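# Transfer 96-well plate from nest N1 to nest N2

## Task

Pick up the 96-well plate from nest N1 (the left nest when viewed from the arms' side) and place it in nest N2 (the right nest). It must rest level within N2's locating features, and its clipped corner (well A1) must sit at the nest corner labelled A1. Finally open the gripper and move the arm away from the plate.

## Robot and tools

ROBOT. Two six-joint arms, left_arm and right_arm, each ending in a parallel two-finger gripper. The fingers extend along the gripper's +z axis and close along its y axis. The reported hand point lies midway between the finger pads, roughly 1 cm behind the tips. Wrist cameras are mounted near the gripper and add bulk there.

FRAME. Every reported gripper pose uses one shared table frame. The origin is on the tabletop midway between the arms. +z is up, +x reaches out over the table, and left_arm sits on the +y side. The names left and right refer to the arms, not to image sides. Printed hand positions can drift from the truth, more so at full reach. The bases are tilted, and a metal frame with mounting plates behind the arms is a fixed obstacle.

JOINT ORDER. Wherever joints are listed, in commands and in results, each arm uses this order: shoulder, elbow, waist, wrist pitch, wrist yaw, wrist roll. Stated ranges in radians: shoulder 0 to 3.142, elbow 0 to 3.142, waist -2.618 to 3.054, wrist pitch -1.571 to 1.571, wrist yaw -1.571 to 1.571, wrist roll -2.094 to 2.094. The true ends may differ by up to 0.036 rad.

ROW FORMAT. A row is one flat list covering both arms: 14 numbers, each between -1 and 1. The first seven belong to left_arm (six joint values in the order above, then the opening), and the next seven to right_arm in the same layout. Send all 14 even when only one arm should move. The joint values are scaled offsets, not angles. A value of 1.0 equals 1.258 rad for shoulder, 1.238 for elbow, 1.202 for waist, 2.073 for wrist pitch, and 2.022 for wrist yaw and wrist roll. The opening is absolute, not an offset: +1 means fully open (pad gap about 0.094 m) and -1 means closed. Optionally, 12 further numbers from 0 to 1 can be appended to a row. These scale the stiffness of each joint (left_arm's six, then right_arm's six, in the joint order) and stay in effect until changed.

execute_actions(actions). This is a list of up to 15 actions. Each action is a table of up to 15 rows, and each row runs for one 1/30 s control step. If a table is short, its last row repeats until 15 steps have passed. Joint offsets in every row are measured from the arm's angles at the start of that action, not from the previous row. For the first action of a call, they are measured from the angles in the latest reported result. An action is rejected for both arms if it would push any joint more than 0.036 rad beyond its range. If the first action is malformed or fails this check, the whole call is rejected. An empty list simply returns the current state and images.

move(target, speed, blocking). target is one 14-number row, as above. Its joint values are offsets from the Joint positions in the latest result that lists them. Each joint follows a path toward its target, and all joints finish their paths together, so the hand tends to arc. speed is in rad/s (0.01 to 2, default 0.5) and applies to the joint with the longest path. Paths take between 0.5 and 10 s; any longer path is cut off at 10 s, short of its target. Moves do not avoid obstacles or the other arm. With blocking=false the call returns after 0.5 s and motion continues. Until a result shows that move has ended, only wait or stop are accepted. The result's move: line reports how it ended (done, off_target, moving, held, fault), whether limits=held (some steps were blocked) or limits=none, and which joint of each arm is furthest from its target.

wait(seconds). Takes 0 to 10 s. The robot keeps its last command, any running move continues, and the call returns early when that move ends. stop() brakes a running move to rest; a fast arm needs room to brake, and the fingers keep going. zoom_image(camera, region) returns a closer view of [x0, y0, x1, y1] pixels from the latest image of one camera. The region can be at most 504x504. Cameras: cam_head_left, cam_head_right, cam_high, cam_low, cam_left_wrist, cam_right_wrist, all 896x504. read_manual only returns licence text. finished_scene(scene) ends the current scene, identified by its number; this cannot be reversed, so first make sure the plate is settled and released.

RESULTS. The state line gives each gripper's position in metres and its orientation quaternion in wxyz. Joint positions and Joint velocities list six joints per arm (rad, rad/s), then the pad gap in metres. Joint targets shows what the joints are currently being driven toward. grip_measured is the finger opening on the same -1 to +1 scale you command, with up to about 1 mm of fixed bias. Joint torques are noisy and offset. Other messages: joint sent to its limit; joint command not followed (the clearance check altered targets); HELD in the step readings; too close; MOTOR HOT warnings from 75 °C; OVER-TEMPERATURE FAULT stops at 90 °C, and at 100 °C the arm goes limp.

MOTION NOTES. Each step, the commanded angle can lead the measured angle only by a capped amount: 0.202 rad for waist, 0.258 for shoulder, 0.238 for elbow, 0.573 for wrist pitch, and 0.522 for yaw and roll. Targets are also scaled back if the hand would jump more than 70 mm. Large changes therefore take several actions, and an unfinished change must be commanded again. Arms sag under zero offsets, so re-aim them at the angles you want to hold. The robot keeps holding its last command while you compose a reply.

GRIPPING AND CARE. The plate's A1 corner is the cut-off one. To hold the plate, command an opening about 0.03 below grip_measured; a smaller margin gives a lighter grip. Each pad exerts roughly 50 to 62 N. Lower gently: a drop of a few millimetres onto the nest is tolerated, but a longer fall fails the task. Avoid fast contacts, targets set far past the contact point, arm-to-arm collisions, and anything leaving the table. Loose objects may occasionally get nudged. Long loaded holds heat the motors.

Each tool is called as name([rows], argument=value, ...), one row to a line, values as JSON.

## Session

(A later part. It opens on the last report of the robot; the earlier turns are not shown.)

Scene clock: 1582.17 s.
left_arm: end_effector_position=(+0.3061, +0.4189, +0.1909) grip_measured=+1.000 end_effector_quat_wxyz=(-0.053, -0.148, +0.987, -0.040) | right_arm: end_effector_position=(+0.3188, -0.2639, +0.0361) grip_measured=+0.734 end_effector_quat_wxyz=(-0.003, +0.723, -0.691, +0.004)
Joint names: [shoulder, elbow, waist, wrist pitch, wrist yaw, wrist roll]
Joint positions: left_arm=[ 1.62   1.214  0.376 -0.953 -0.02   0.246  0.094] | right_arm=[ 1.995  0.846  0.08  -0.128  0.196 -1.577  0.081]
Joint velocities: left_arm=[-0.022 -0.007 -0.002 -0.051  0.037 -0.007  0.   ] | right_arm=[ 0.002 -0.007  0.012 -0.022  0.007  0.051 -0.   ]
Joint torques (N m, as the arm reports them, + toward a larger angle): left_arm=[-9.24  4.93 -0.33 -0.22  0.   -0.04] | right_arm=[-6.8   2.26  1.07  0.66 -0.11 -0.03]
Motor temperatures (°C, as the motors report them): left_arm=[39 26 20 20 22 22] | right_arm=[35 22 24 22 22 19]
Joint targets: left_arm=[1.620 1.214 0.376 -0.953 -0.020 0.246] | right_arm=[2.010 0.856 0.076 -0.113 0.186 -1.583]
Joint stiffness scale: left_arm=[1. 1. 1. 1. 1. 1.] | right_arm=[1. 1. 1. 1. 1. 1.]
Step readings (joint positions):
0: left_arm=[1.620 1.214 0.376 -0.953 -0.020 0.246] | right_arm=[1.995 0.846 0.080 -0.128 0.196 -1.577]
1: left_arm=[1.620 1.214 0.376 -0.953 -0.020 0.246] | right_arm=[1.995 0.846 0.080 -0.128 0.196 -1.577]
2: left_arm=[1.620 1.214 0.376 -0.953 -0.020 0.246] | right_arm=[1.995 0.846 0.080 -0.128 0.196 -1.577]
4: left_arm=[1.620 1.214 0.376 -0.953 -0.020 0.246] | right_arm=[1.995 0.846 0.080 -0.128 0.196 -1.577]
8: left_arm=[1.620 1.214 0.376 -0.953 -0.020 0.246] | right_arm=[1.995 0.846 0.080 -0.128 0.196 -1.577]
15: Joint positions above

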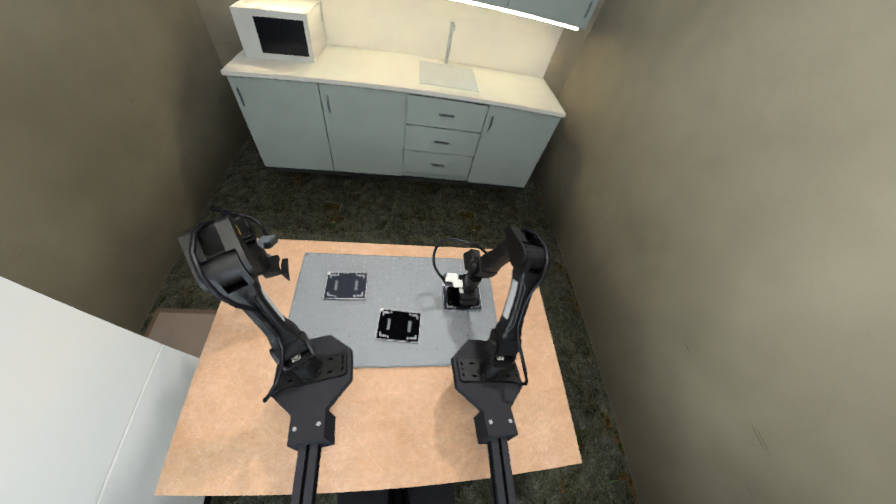

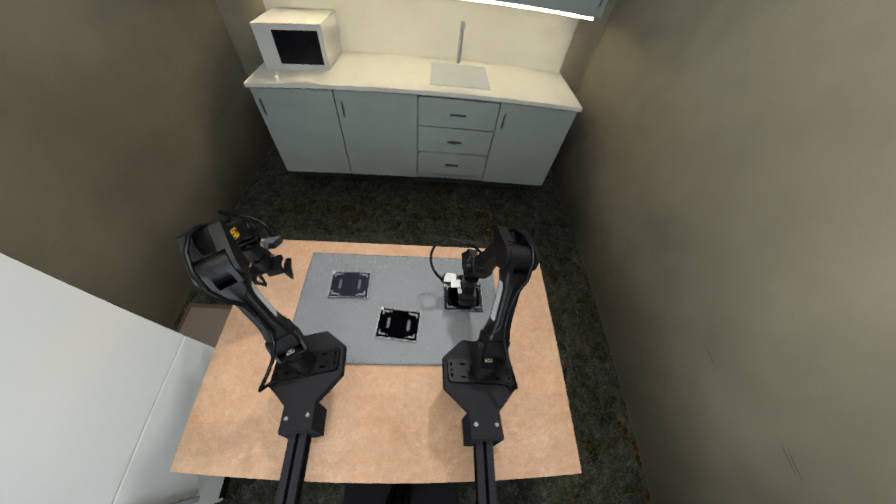

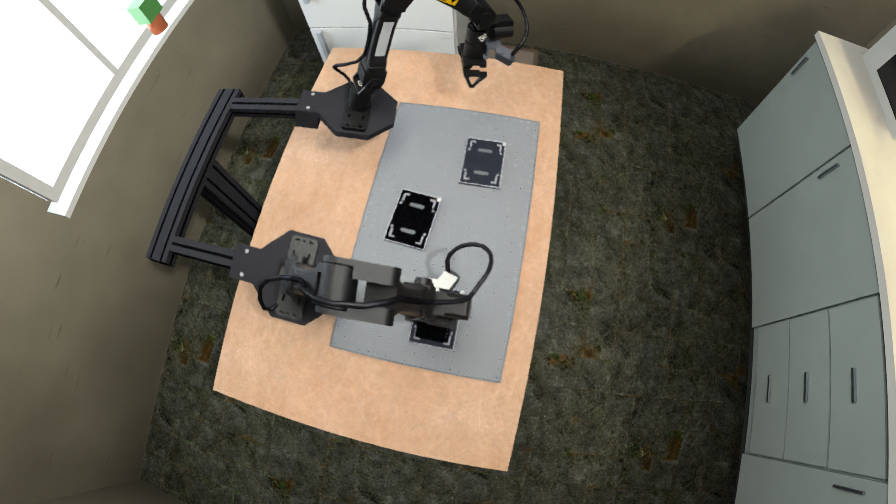

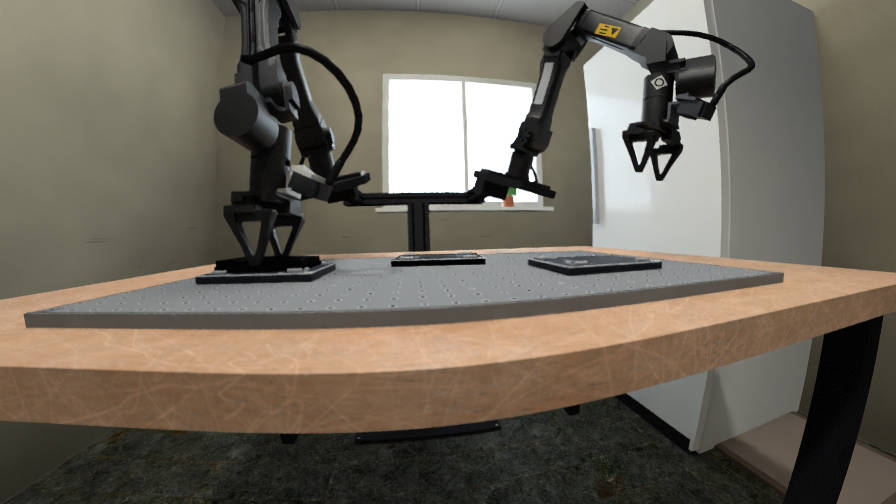

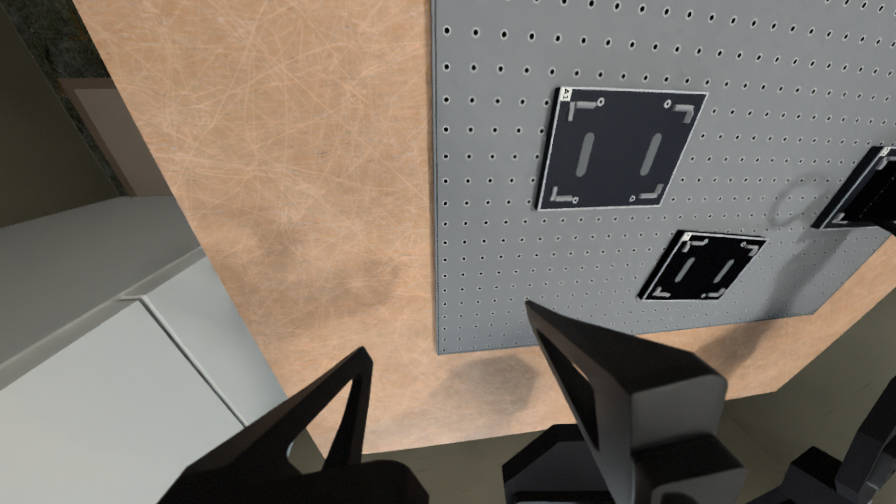

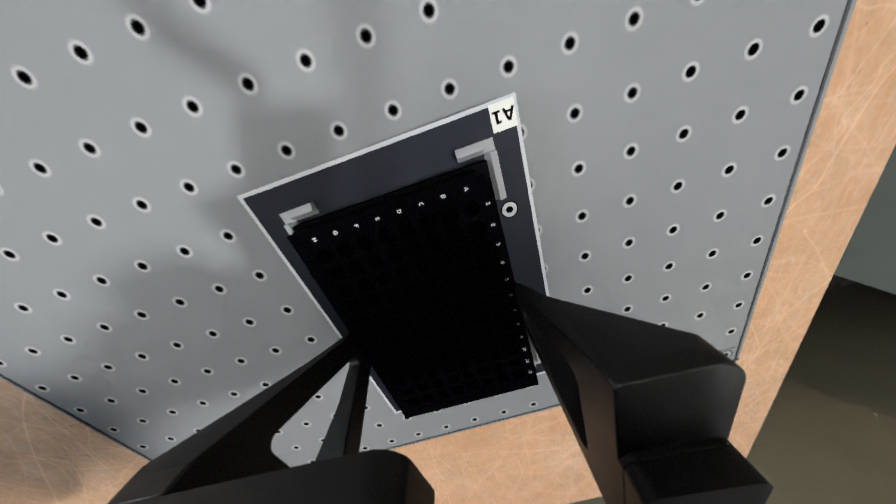

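execute_actions([
  [[0,0,0,0,0,0,1, 0.003,0.008,-0.003,-0.002,-0.005,-0.003,0.71],[0,0,0,0,0,0,1, 0.003,0.008,-0.003,-0.004,-0.005,-0.003,0.71],[0,0,0,0,0,0,1, 0.003,0.008,-0.003,-0.005,-0.005,-0.003,0.71],[0,0,0,0,0,0,1, 0.003,0.008,-0.003,-0.006,-0.005,-0.003,0.71],[0,0,0,0,0,0,1, 0.003,0.008,-0.003,-0.007,-0.005,-0.003,0.71]],
])

Scene clock: 1597.90 s.
left_arm: end_effector_position=(+0.3061, +0.4189, +0.1909) grip_measured=+1.000 end_effector_quat_wxyz=(-0.053, -0.148, +0.987, -0.040) | right_arm: end_effector_position=(+0.3187, -0.2639, +0.0361) grip_measured=+0.734 end_effector_quat_wxyz=(-0.003, +0.723, -0.691, +0.004)
Joint names: [shoulder, elbow, waist, wrist pitch, wrist yaw, wrist roll]
Joint positions: left_arm=[ 1.62   1.214  0.376 -0.953 -0.02   0.246  0.094] | right_arm=[ 1.995  0.846  0.08  -0.128  0.196 -1.577  0.081]
Joint velocities: left_arm=[ 0.002 -0.007 -0.002  0.007  0.007  0.022  0.   ] | right_arm=[ 0.017 -0.007  0.002 -0.007 -0.007  0.007  0.001]
Joint torques (N m, as the arm reports them, + toward a larger angle): left_arm=[-9.23  4.92 -0.33 -0.22  0.   -0.04] | right_arm=[-7.66  2.29  1.04  0.32 -0.12 -0.04]
Motor temperatures (°C, as the motors report them): left_arm=[39 26 20 20 22 22] | right_arm=[35 22 24 22 22 19]
Joint targets: left_arm=[1.620 1.214 0.376 -0.953 -0.020 0.246] | right_arm=[1.999 0.856 0.076 -0.142 0.186 -1.583]
Joint stiffness scale: left_arm=[1. 1. 1. 1. 1. 1.] | right_arm=[1. 1. 1. 1. 1. 1.]
Step readings (joint positions):
0: left_arm=[1.620 1.214 0.376 -0.953 -0.020 0.246] | right_arm=[1.995 0.846 0.080 -0.128 0.196 -1.577]
1: left_arm=[1.620 1.214 0.376 -0.953 -0.020 0.246] | right_arm=[1.995 0.846 0.080 -0.128 0.196 -1.577]
2: left_arm=[1.620 1.214 0.376 -0.953 -0.020 0.246] | right_arm=[1.995 0.846 0.080 -0.128 0.196 -1.577]
4: left_arm=[1.620 1.214 0.376 -0.953 -0.020 0.246] | right_arm=[1.995 0.846 0.080 -0.128 0.196 -1.577]
8: left_arm=[1.620 1.214 0.376 -0.953 -0.020 0.246] | right_arm=[1.995 0.846 0.080 -0.128 0.196 -1.577]
15: Joint positions above

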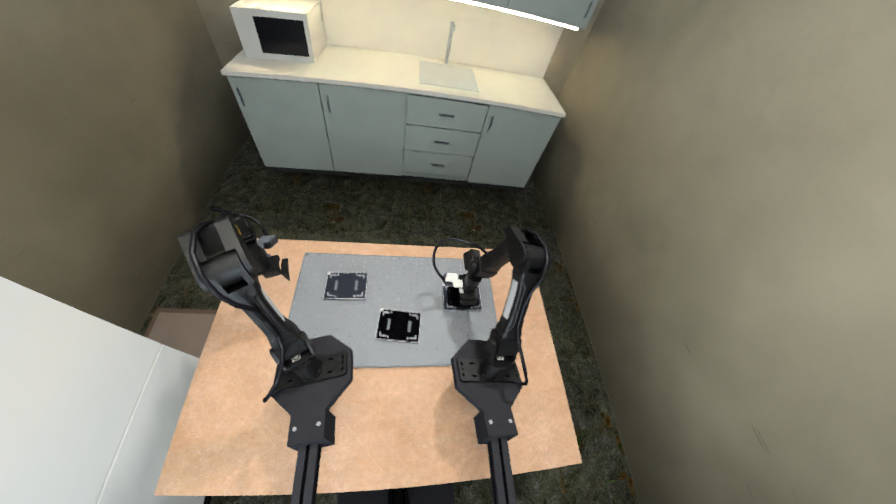

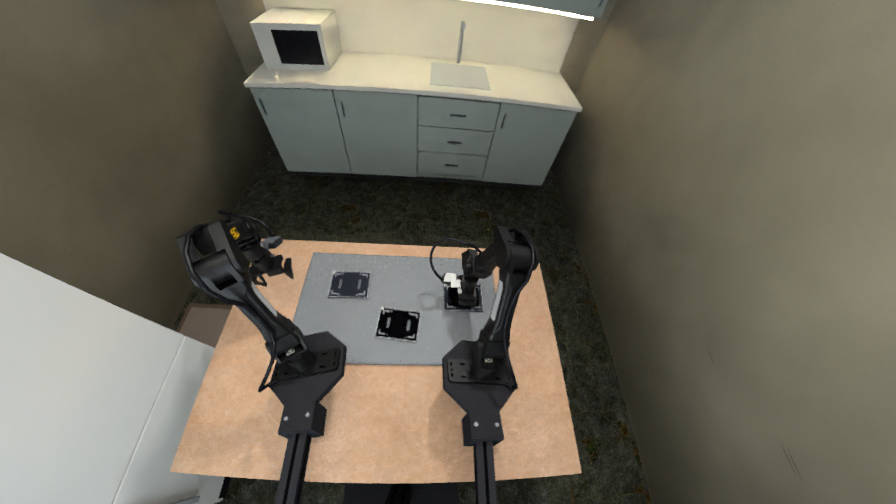

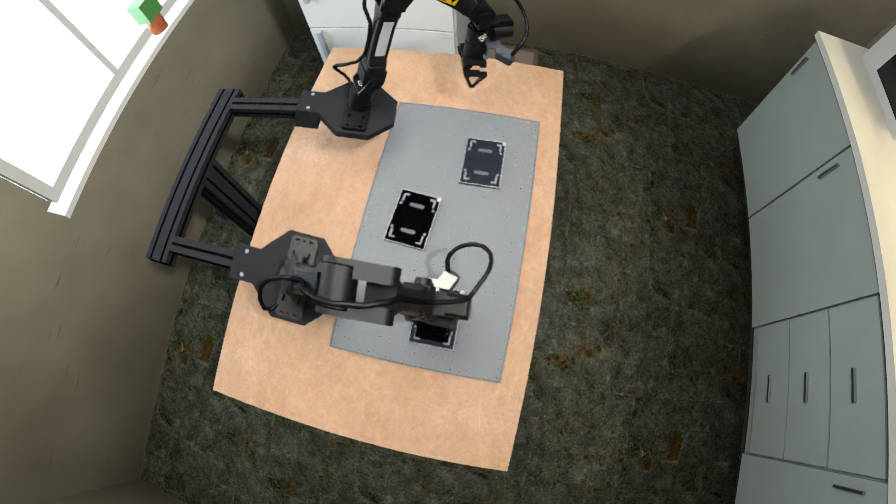

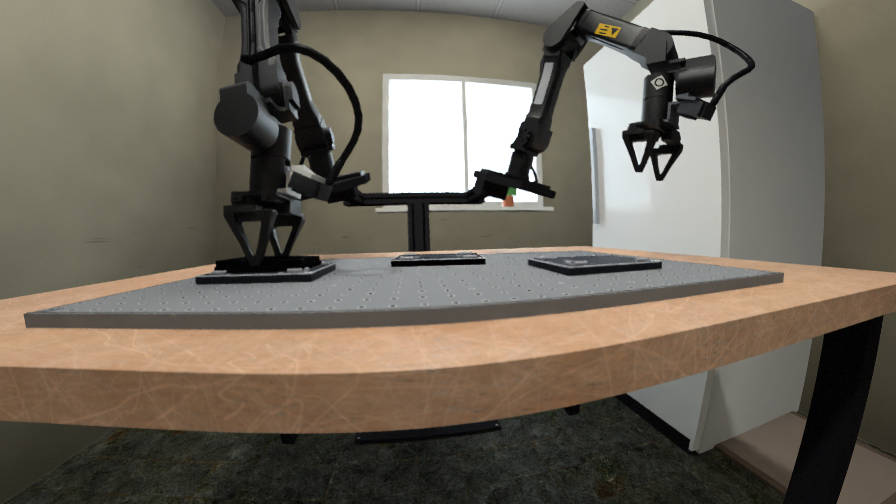

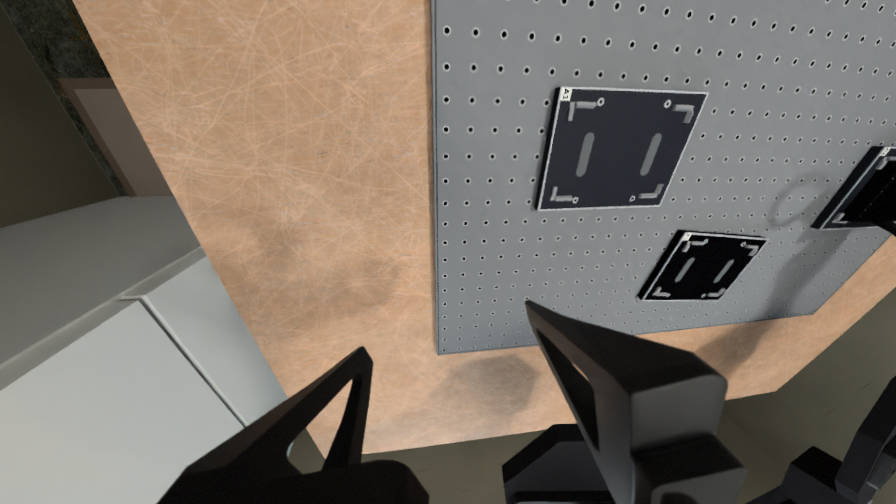

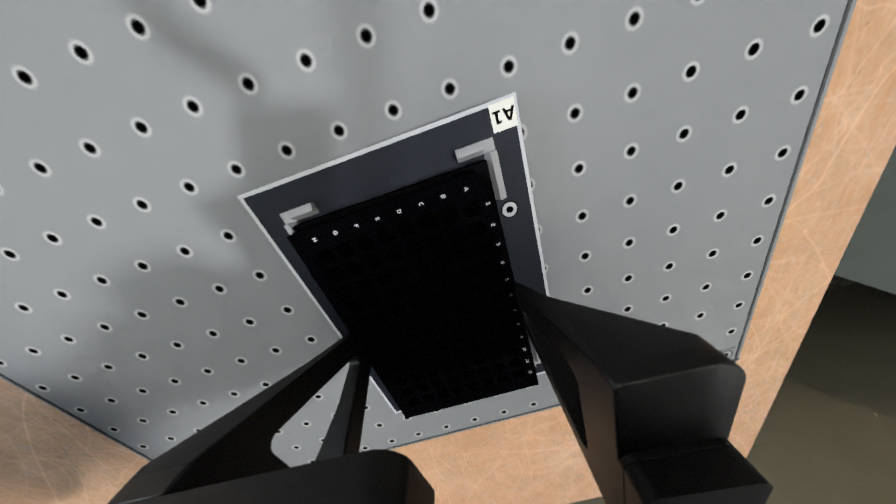

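execute_actions([
  [[0,0,0,0,0,0,1, 0.012,0.008,-0.003,0,-0.005,-0.003,0.71],[0,0,0,0,0,0,1, 0.016,0.008,-0.003,0,-0.005,-0.003,0.71],[0,0,0,0,0,0,1, 0.020,0.008,-0.003,0,-0.005,-0.003,0.71],[0,0,0,0,0,0,1, 0.020,0.008,-0.003,0,-0.005,-0.003,0.71],[0,0,0,0,0,0,1, 0.008,0.008,-0.003,0,-0.005,-0.003,0.71]],
])

Scene clock: 1609.97 s.
left_arm: end_effector_position=(+0.3061, +0.4189, +0.1909) grip_measured=+1.000 end_effector_quat_wxyz=(-0.053, -0.148, +0.987, -0.040) | right_arm: end_effector_position=(+0.3183, -0.2637, +0.0352) grip_measured=+0.734 end_effector_quat_wxyz=(-0.003, +0.723, -0.690, +0.003)
Joint names: [shoulder, elbow, waist, wrist pitch, wrist yaw, wrist roll]
Joint positions: left_arm=[ 1.62   1.214  0.376 -0.953 -0.02   0.246  0.094] | right_arm=[ 1.998  0.846  0.08  -0.126  0.196 -1.579  0.081]
Joint velocities: left_arm=[-0.002 -0.007  0.002  0.007 -0.007  0.007  0.   ] | right_arm=[-0.027  0.007 -0.007 -0.037 -0.022 -0.007  0.001]
Joint torques (N m, as the arm reports them, + toward a larger angle): left_arm=[-9.23  4.93 -0.33 -0.22  0.   -0.04] | right_arm=[-7.5   2.23  1.06  0.46 -0.11 -0.02]
Motor temperatures (°C, as the motors report them): left_arm=[39 26 20 20 22 22] | right_arm=[35 22 24 22 22 19]
Joint targets: left_arm=[1.620 1.214 0.376 -0.953 -0.020 0.246] | right_arm=[2.005 0.856 0.076 -0.128 0.186 -1.583]
Joint stiffness scale: left_arm=[1. 1. 1. 1. 1. 1.] | right_arm=[1. 1. 1. 1. 1. 1.]
Step readings (joint positions):
0: left_arm=[1.620 1.214 0.376 -0.953 -0.020 0.246] | right_arm=[1.995 0.846 0.080 -0.128 0.196 -1.577]
1: left_arm=[1.620 1.214 0.376 -0.953 -0.020 0.246] | right_arm=[1.995 0.846 0.080 -0.128 0.196 -1.577]
2: left_arm=[1.620 1.214 0.376 -0.953 -0.020 0.246] | right_arm=[1.996 0.846 0.080 -0.128 0.196 -1.577]
4: left_arm=[1.620 1.214 0.376 -0.953 -0.020 0.246] | right_arm=[1.998 0.846 0.080 -0.126 0.196 -1.579]
8: left_arm=[1.620 1.214 0.376 -0.953 -0.020 0.246] | right_arm=[1.998 0.846 0.080 -0.126 0.196 -1.579]
15: Joint positions above

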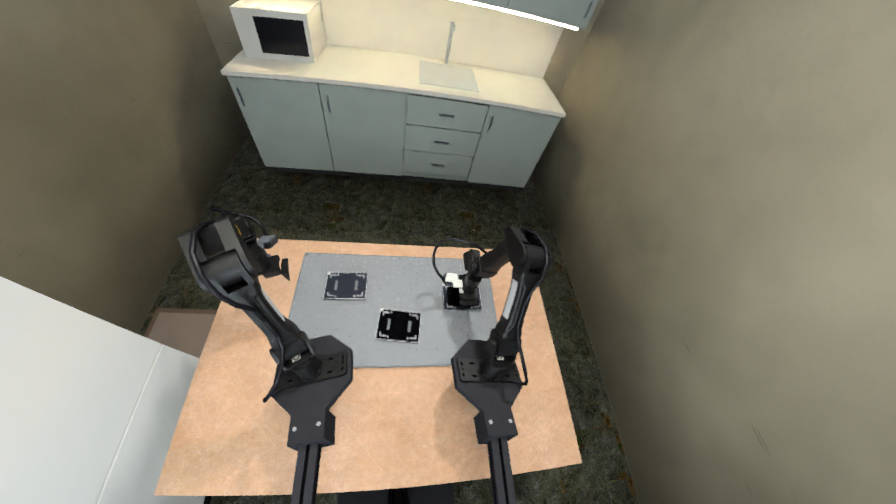

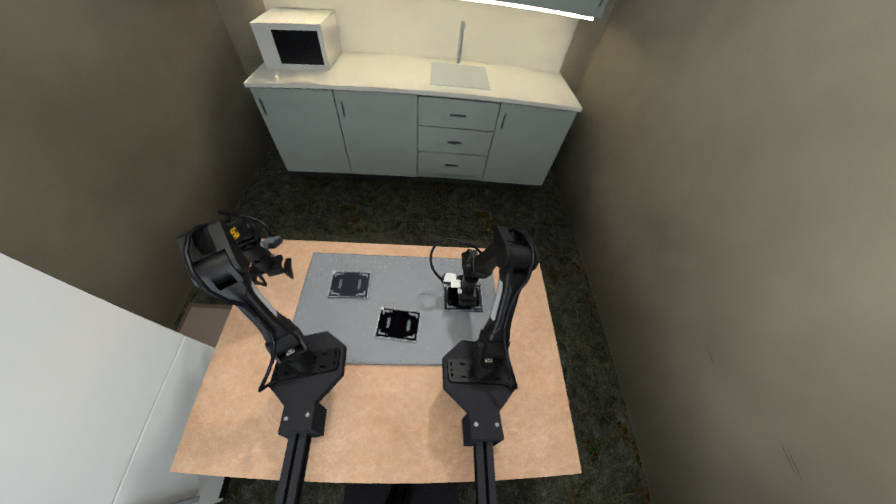

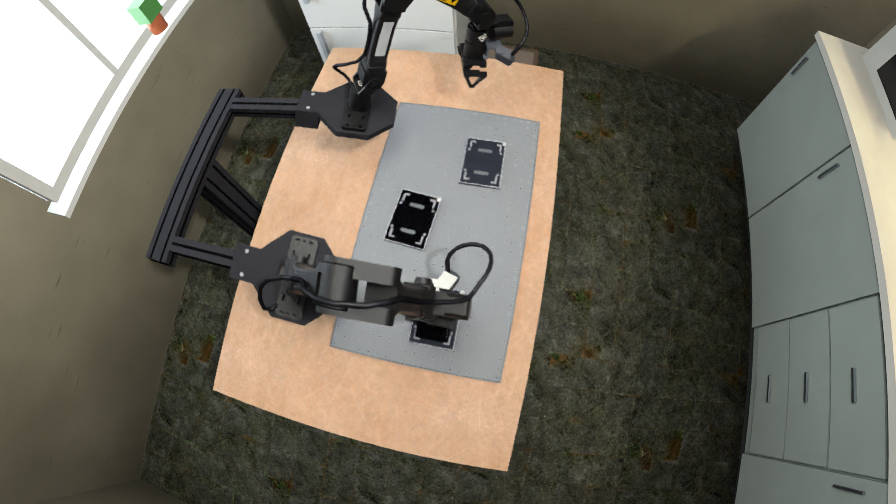

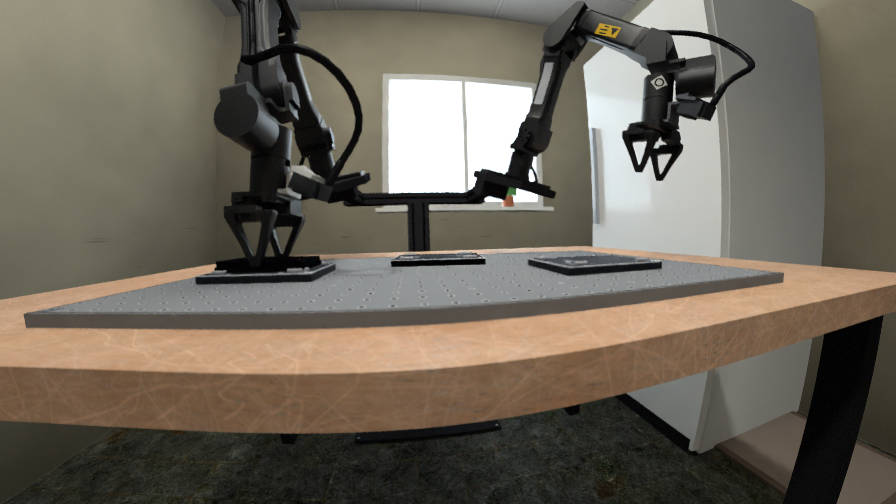

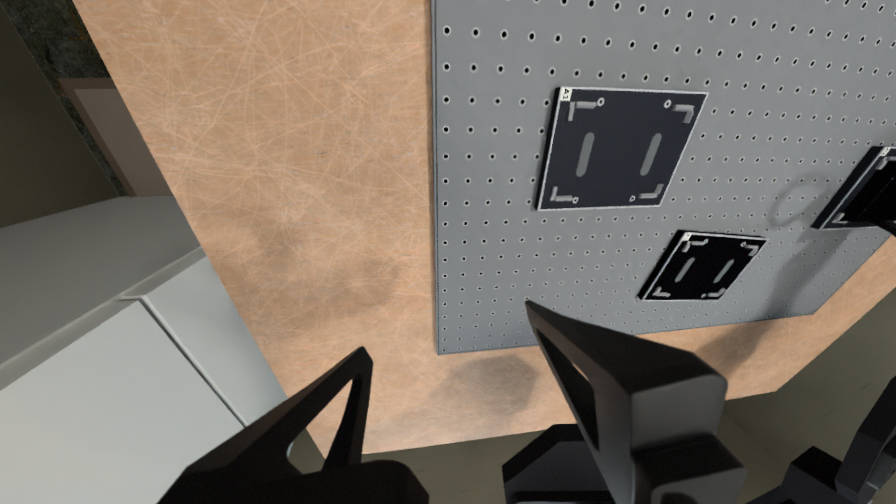

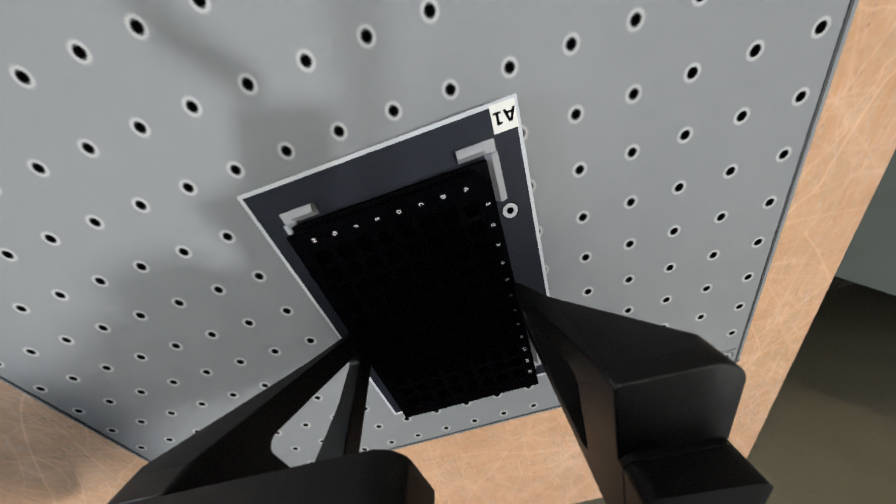

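zoom_image(camera="cam_right_wrist", region=[445,130,515,200])

zoom_image(camera="cam_right_wrist", region=[270,190,340,260])

zoom_image(camera="cam_low", region=[190,235,330,295])

zoom_image(camera="cam_high", region=[400,310,470,360])

Region (445, 130, 515, 200) of cam_right_wrist's 896x504 image, scaled by 7.200, with more detail than that image has.

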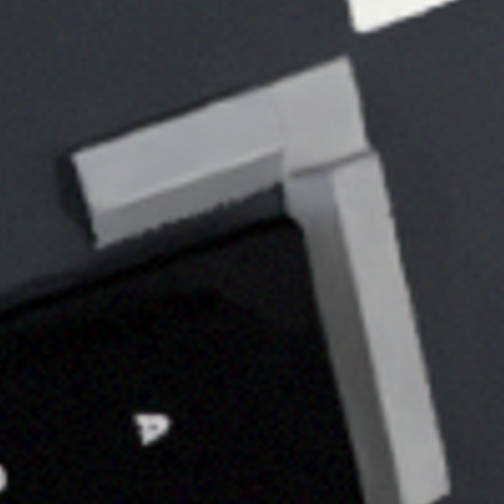

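Region (270, 190, 340, 260) of cam_right_wrist's 896x504 image, scaled by 7.200, with more detail than that image has.

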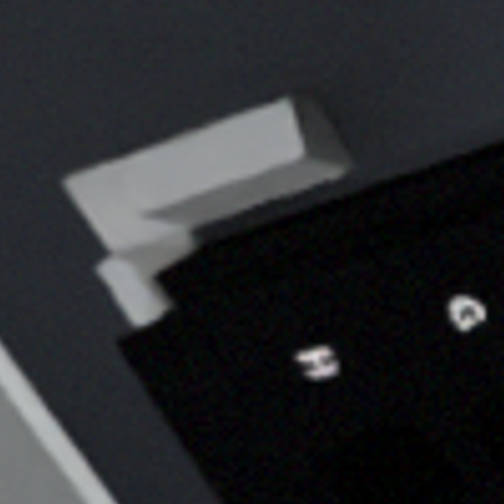

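Region (190, 235, 330, 295) of cam_low's 896x504 image, scaled by 3.600, with more detail than that image has; it fills the top 216 rows of this view, and the rest is white.

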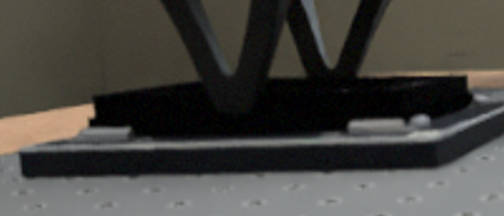

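Region (400, 310, 470, 360) of cam_high's 896x504 image, scaled by 7.200, with more detail than that image has; it fills the top 360 rows of this view, and the rest is white.

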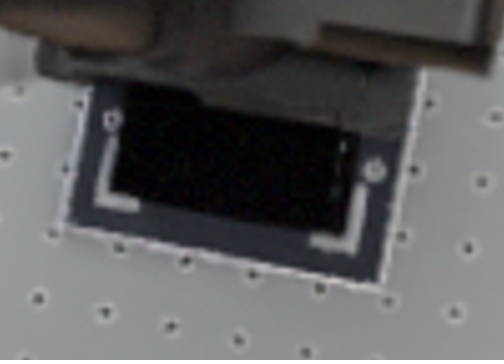

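execute_actions([
  [[0,0,0,0,0,0,1, -0.004,0.008,-0.003,-0.008,-0.005,-0.002,0.71],[0,0,0,0,0,0,1, -0.004,0.008,-0.003,-0.012,-0.005,-0.002,0.71],[0,0,0,0,0,0,1, -0.004,0.008,-0.003,-0.012,-0.005,-0.002,0.71],[0,0,0,0,0,0,1, -0.004,0.008,-0.003,-0.006,-0.005,-0.002,0.71]],
])

Scene clock: 1652.77 s.
left_arm: end_effector_position=(+0.3061, +0.4189, +0.1909) grip_measured=+1.000 end_effector_quat_wxyz=(-0.053, -0.148, +0.987, -0.040) | right_arm: end_effector_position=(+0.3182, -0.2637, +0.0352) grip_measured=+0.734 end_effector_quat_wxyz=(-0.003, +0.723, -0.690, +0.003)
Joint names: [shoulder, elbow, waist, wrist pitch, wrist yaw, wrist roll]
Joint positions: left_arm=[ 1.62   1.214  0.376 -0.953 -0.02   0.246  0.094] | right_arm=[ 1.998  0.846  0.08  -0.126  0.196 -1.579  0.081]
Joint velocities: left_arm=[-0.002 -0.002 -0.007  0.066 -0.066  0.051  0.   ] | right_arm=[-0.012  0.012  0.022  0.007  0.051  0.037 -0.   ]
Joint torques (N m, as the arm reports them, + toward a larger angle): left_arm=[-9.24  4.93 -0.33 -0.22  0.   -0.04] | right_arm=[-8.37  2.25  1.07  0.34 -0.11 -0.01]
Motor temperatures (°C, as the motors report them): left_arm=[39 26 20 20 22 22] | right_arm=[35 22 24 22 22 19]
Joint targets: left_arm=[1.620 1.214 0.376 -0.953 -0.020 0.246] | right_arm=[1.993 0.856 0.076 -0.139 0.186 -1.583]
Joint stiffness scale: left_arm=[1. 1. 1. 1. 1. 1.] | right_arm=[1. 1. 1. 1. 1. 1.]
Step readings (joint positions):
0: left_arm=[1.620 1.214 0.376 -0.953 -0.020 0.246] | right_arm=[1.998 0.846 0.080 -0.126 0.196 -1.579]
1: left_arm=[1.620 1.214 0.376 -0.953 -0.020 0.246] | right_arm=[1.998 0.846 0.080 -0.126 0.196 -1.579]
2: left_arm=[1.620 1.214 0.376 -0.953 -0.020 0.246] | right_arm=[1.998 0.846 0.080 -0.126 0.196 -1.579]
4: left_arm=[1.620 1.214 0.376 -0.953 -0.020 0.246] | right_arm=[1.998 0.846 0.080 -0.126 0.196 -1.579]
8: left_arm=[1.620 1.214 0.376 -0.953 -0.020 0.246] | right_arm=[1.998 0.846 0.080 -0.126 0.196 -1.579]
15: Joint positions above

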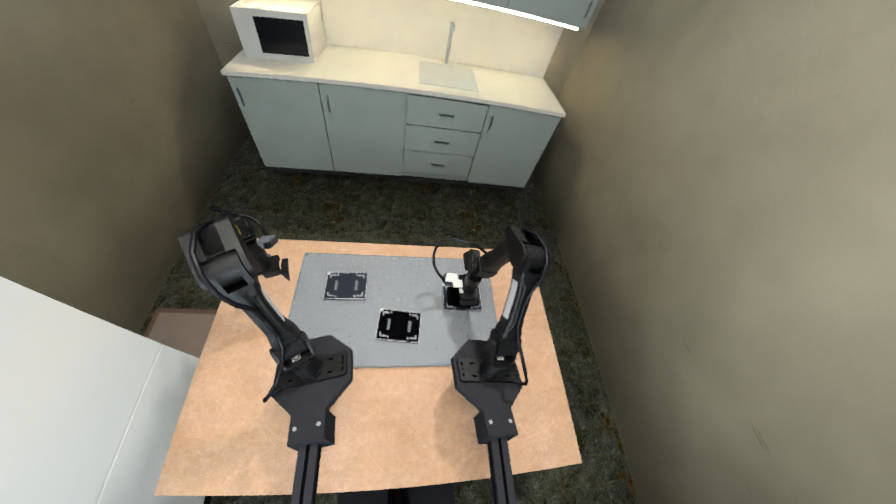

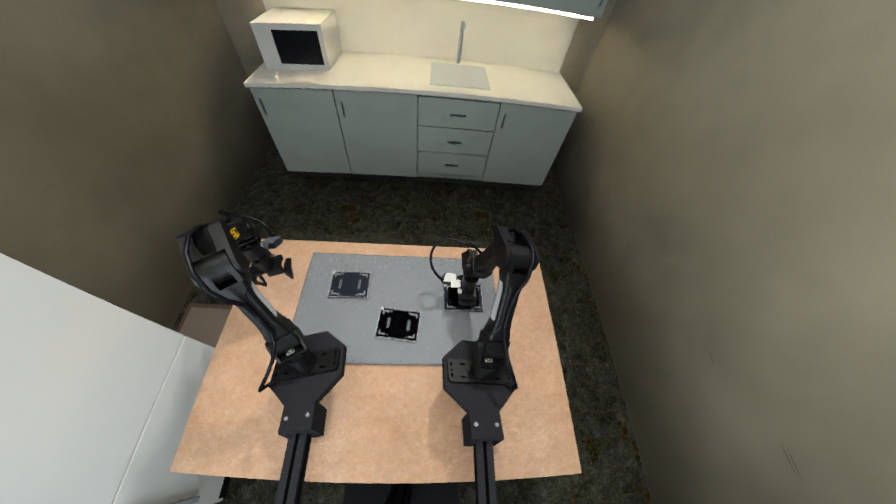

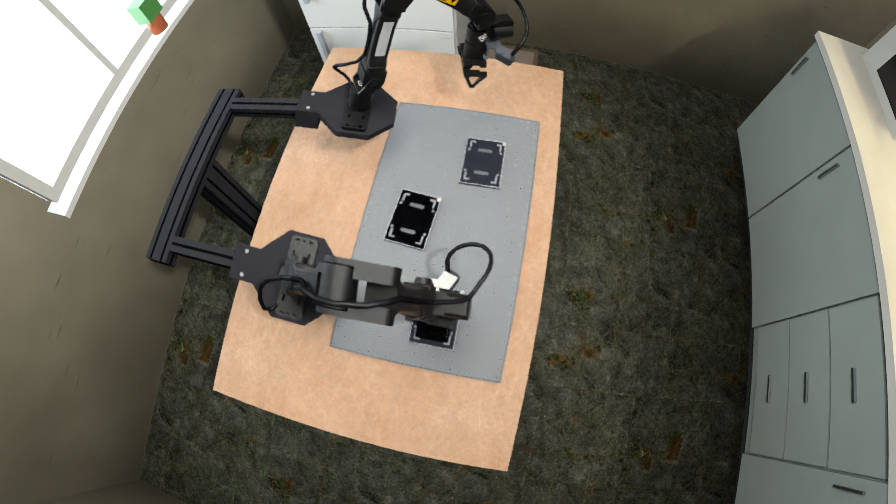

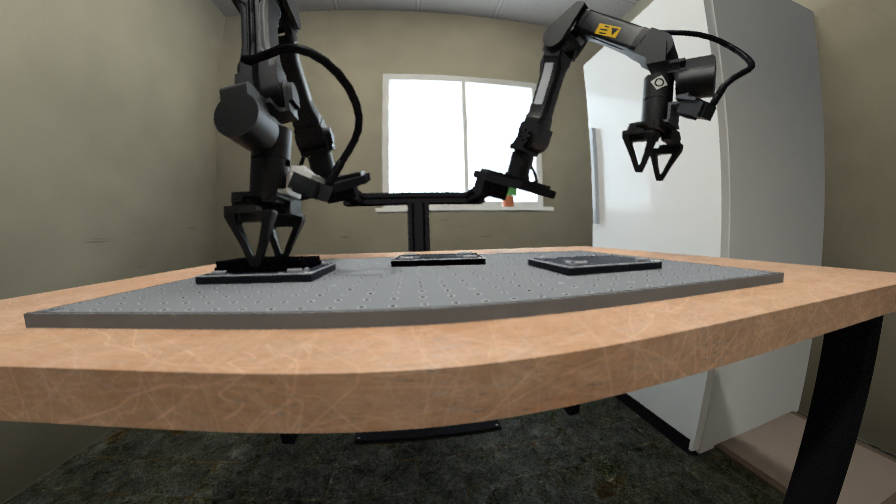

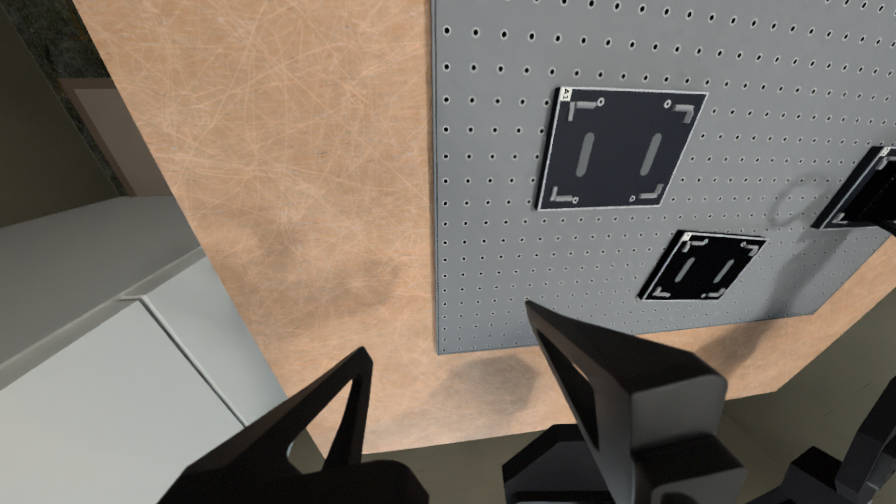

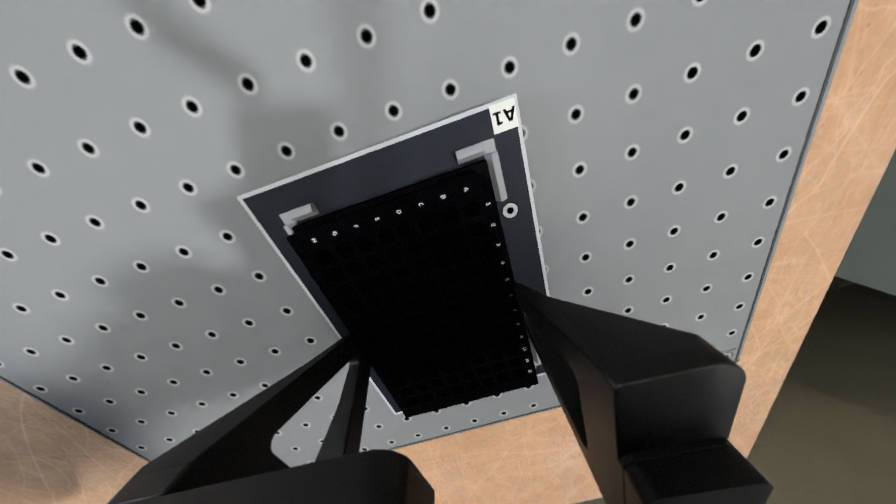

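execute_actions([
  [[0,0,0,0,0,0,1, -0.002,0.006,-0.002,0,-0.004,0,0.71],[0,0,0,0,0,0,1, -0.002,0.006,-0.002,0,-0.004,0,0.72],[0,0,0,0,0,0,1, -0.002,0.006,-0.002,0,-0.004,0,0.73],[0,0,0,0,0,0,1, -0.002,0.006,-0.002,0,-0.004,0,0.74],[0,0,0,0,0,0,1, -0.002,0.006,-0.002,0,-0.004,0,0.75],[0,0,0,0,0,0,1, -0.002,0.006,-0.002,0,-0.004,0,0.76],[0,0,0,0,0,0,1, -0.002,0.006,-0.002,0,-0.004,0,0.78],[0,0,0,0,0,0,1, -0.002,0.006,-0.002,0,-0.004,0,0.80],[0,0,0,0,0,0,1, -0.002,0.006,-0.002,0,-0.004,0,0.82]],
])

zoom_image(camera="cam_right_wrist", region=[260,120,540,280])

zoom_image(camera="cam_low", region=[190,235,330,295])

Scene clock: 1672.80 s.
left_arm: end_effector_position=(+0.3061, +0.4189, +0.1909) grip_measured=+1.000 end_effector_quat_wxyz=(-0.053, -0.148, +0.987, -0.040) | right_arm: end_effector_position=(+0.3183, -0.2635, +0.0352) grip_measured=+0.817 end_effector_quat_wxyz=(-0.003, +0.723, -0.690, +0.003)
Joint names: [shoulder, elbow, waist, wrist pitch, wrist yaw, wrist roll]
Joint positions: left_arm=[ 1.62   1.214  0.376 -0.953 -0.02   0.246  0.094] | right_arm=[ 1.998  0.846  0.08  -0.126  0.195 -1.579  0.085]
Joint velocities: left_arm=[ 0.002  0.007  0.002 -0.051 -0.022 -0.037  0.   ] | right_arm=[-0.002 -0.007  0.027 -0.051 -0.051 -0.007  0.   ]
Joint torques (N m, as the arm reports them, + toward a larger angle): left_arm=[-9.24  4.92 -0.34 -0.22 -0.01 -0.04] | right_arm=[-8.19  2.08  1.2   0.47 -0.09  0.01]
Motor temperatures (°C, as the motors report them): left_arm=[39 26 20 20 22 22] | right_arm=[35 22 24 22 22 19]
Joint targets: left_arm=[1.620 1.214 0.376 -0.953 -0.020 0.246] | right_arm=[1.996 0.854 0.077 -0.126 0.188 -1.579]
Joint stiffness scale: left_arm=[1. 1. 1. 1. 1. 1.] | right_arm=[1. 1. 1. 1. 1. 1.]
Step readings (joint positions):
0: left_arm=[1.620 1.214 0.376 -0.953 -0.020 0.246] | right_arm=[1.998 0.846 0.080 -0.126 0.196 -1.579]
1: left_arm=[1.620 1.214 0.376 -0.953 -0.020 0.246] | right_arm=[1.998 0.846 0.080 -0.126 0.196 -1.579]
2: left_arm=[1.620 1.214 0.376 -0.953 -0.020 0.246] | right_arm=[1.998 0.846 0.080 -0.126 0.196 -1.579]
4: left_arm=[1.620 1.214 0.376 -0.953 -0.020 0.246] | right_arm=[1.998 0.846 0.080 -0.126 0.196 -1.579]
8: left_arm=[1.620 1.214 0.376 -0.953 -0.020 0.246] | right_arm=[1.998 0.846 0.080 -0.126 0.195 -1.579]
15: Joint positions above

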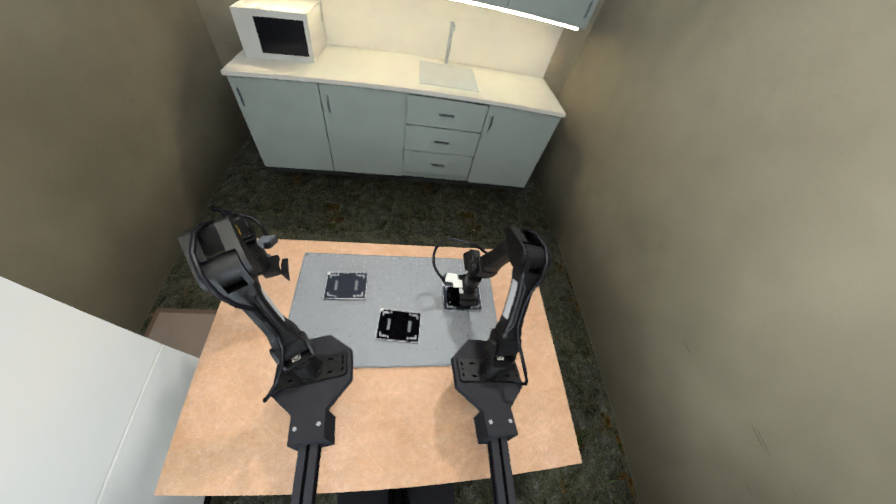

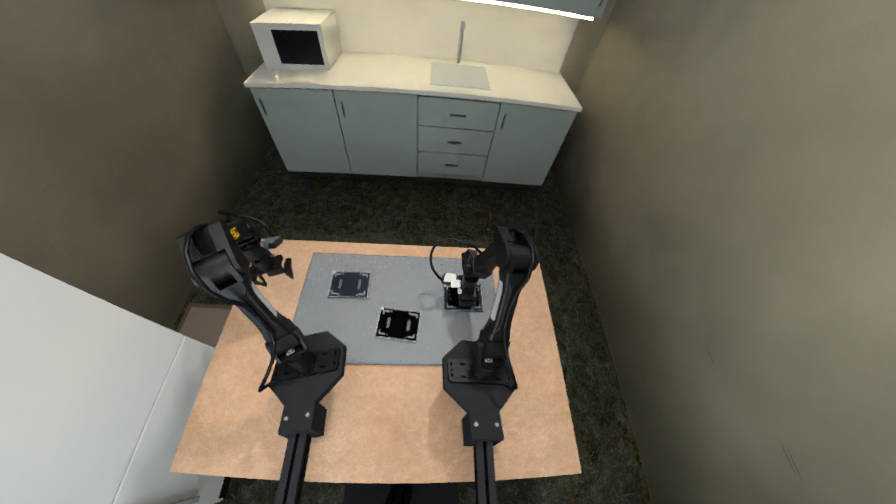

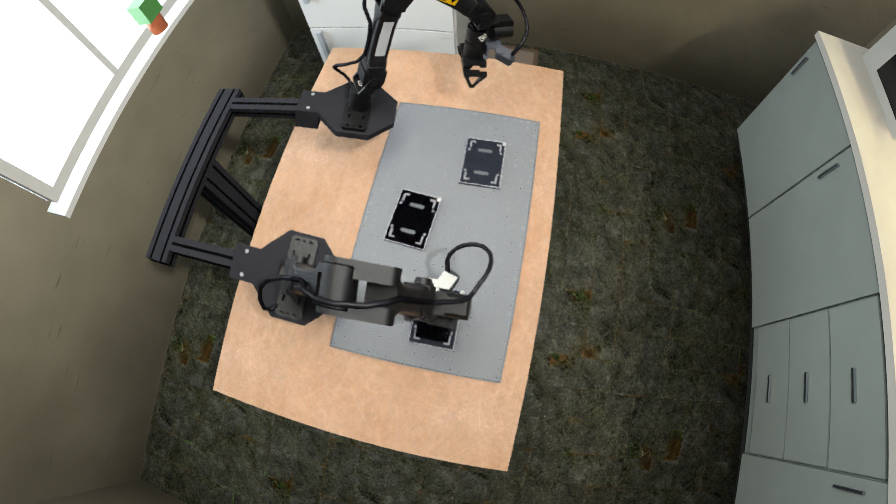

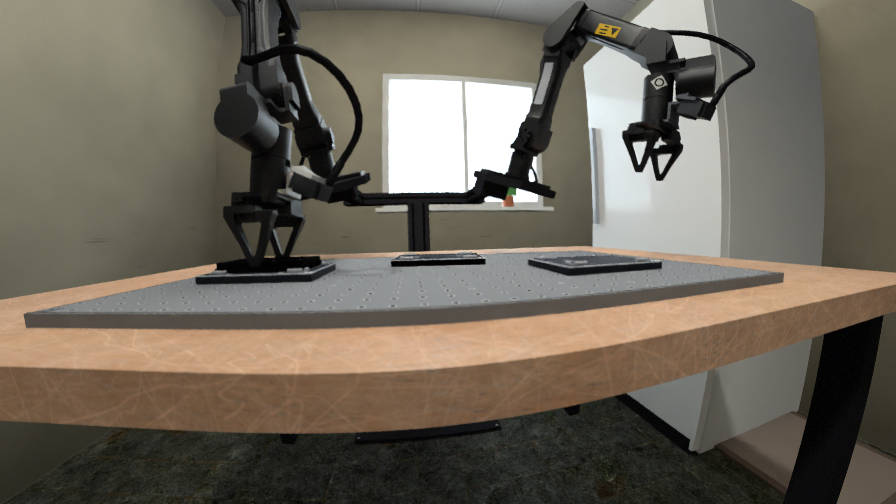

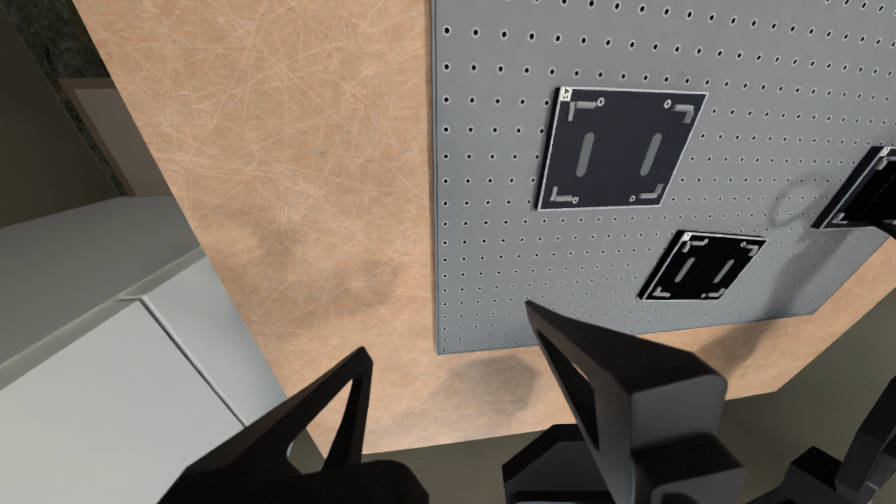

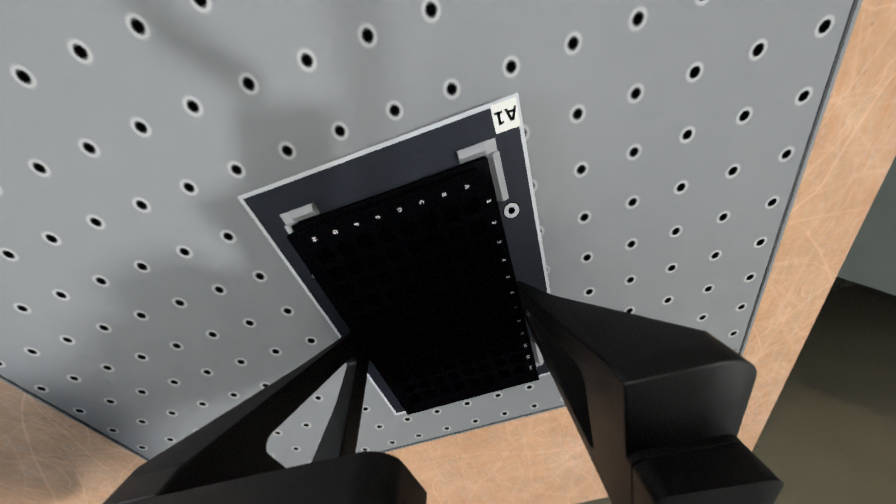

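Region (260, 120, 540, 280) of cam_right_wrist's 896x504 image, scaled by 1.800, with more detail than that image has; it fills the top 288 rows of this view, and the rest is white.

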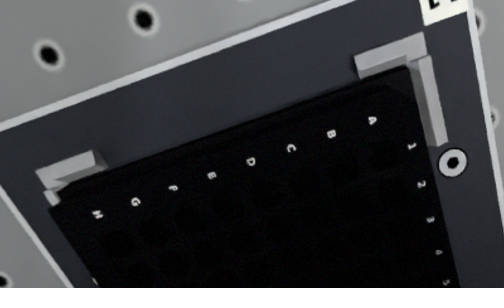

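Region (190, 235, 330, 295) of cam_low's 896x504 image, scaled by 3.600, with more detail than that image has; it fills the top 216 rows of this view, and the rest is white.

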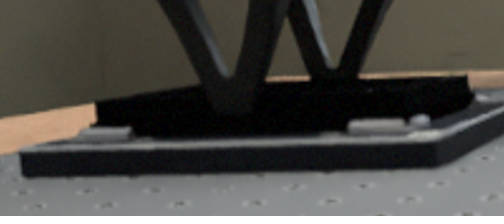

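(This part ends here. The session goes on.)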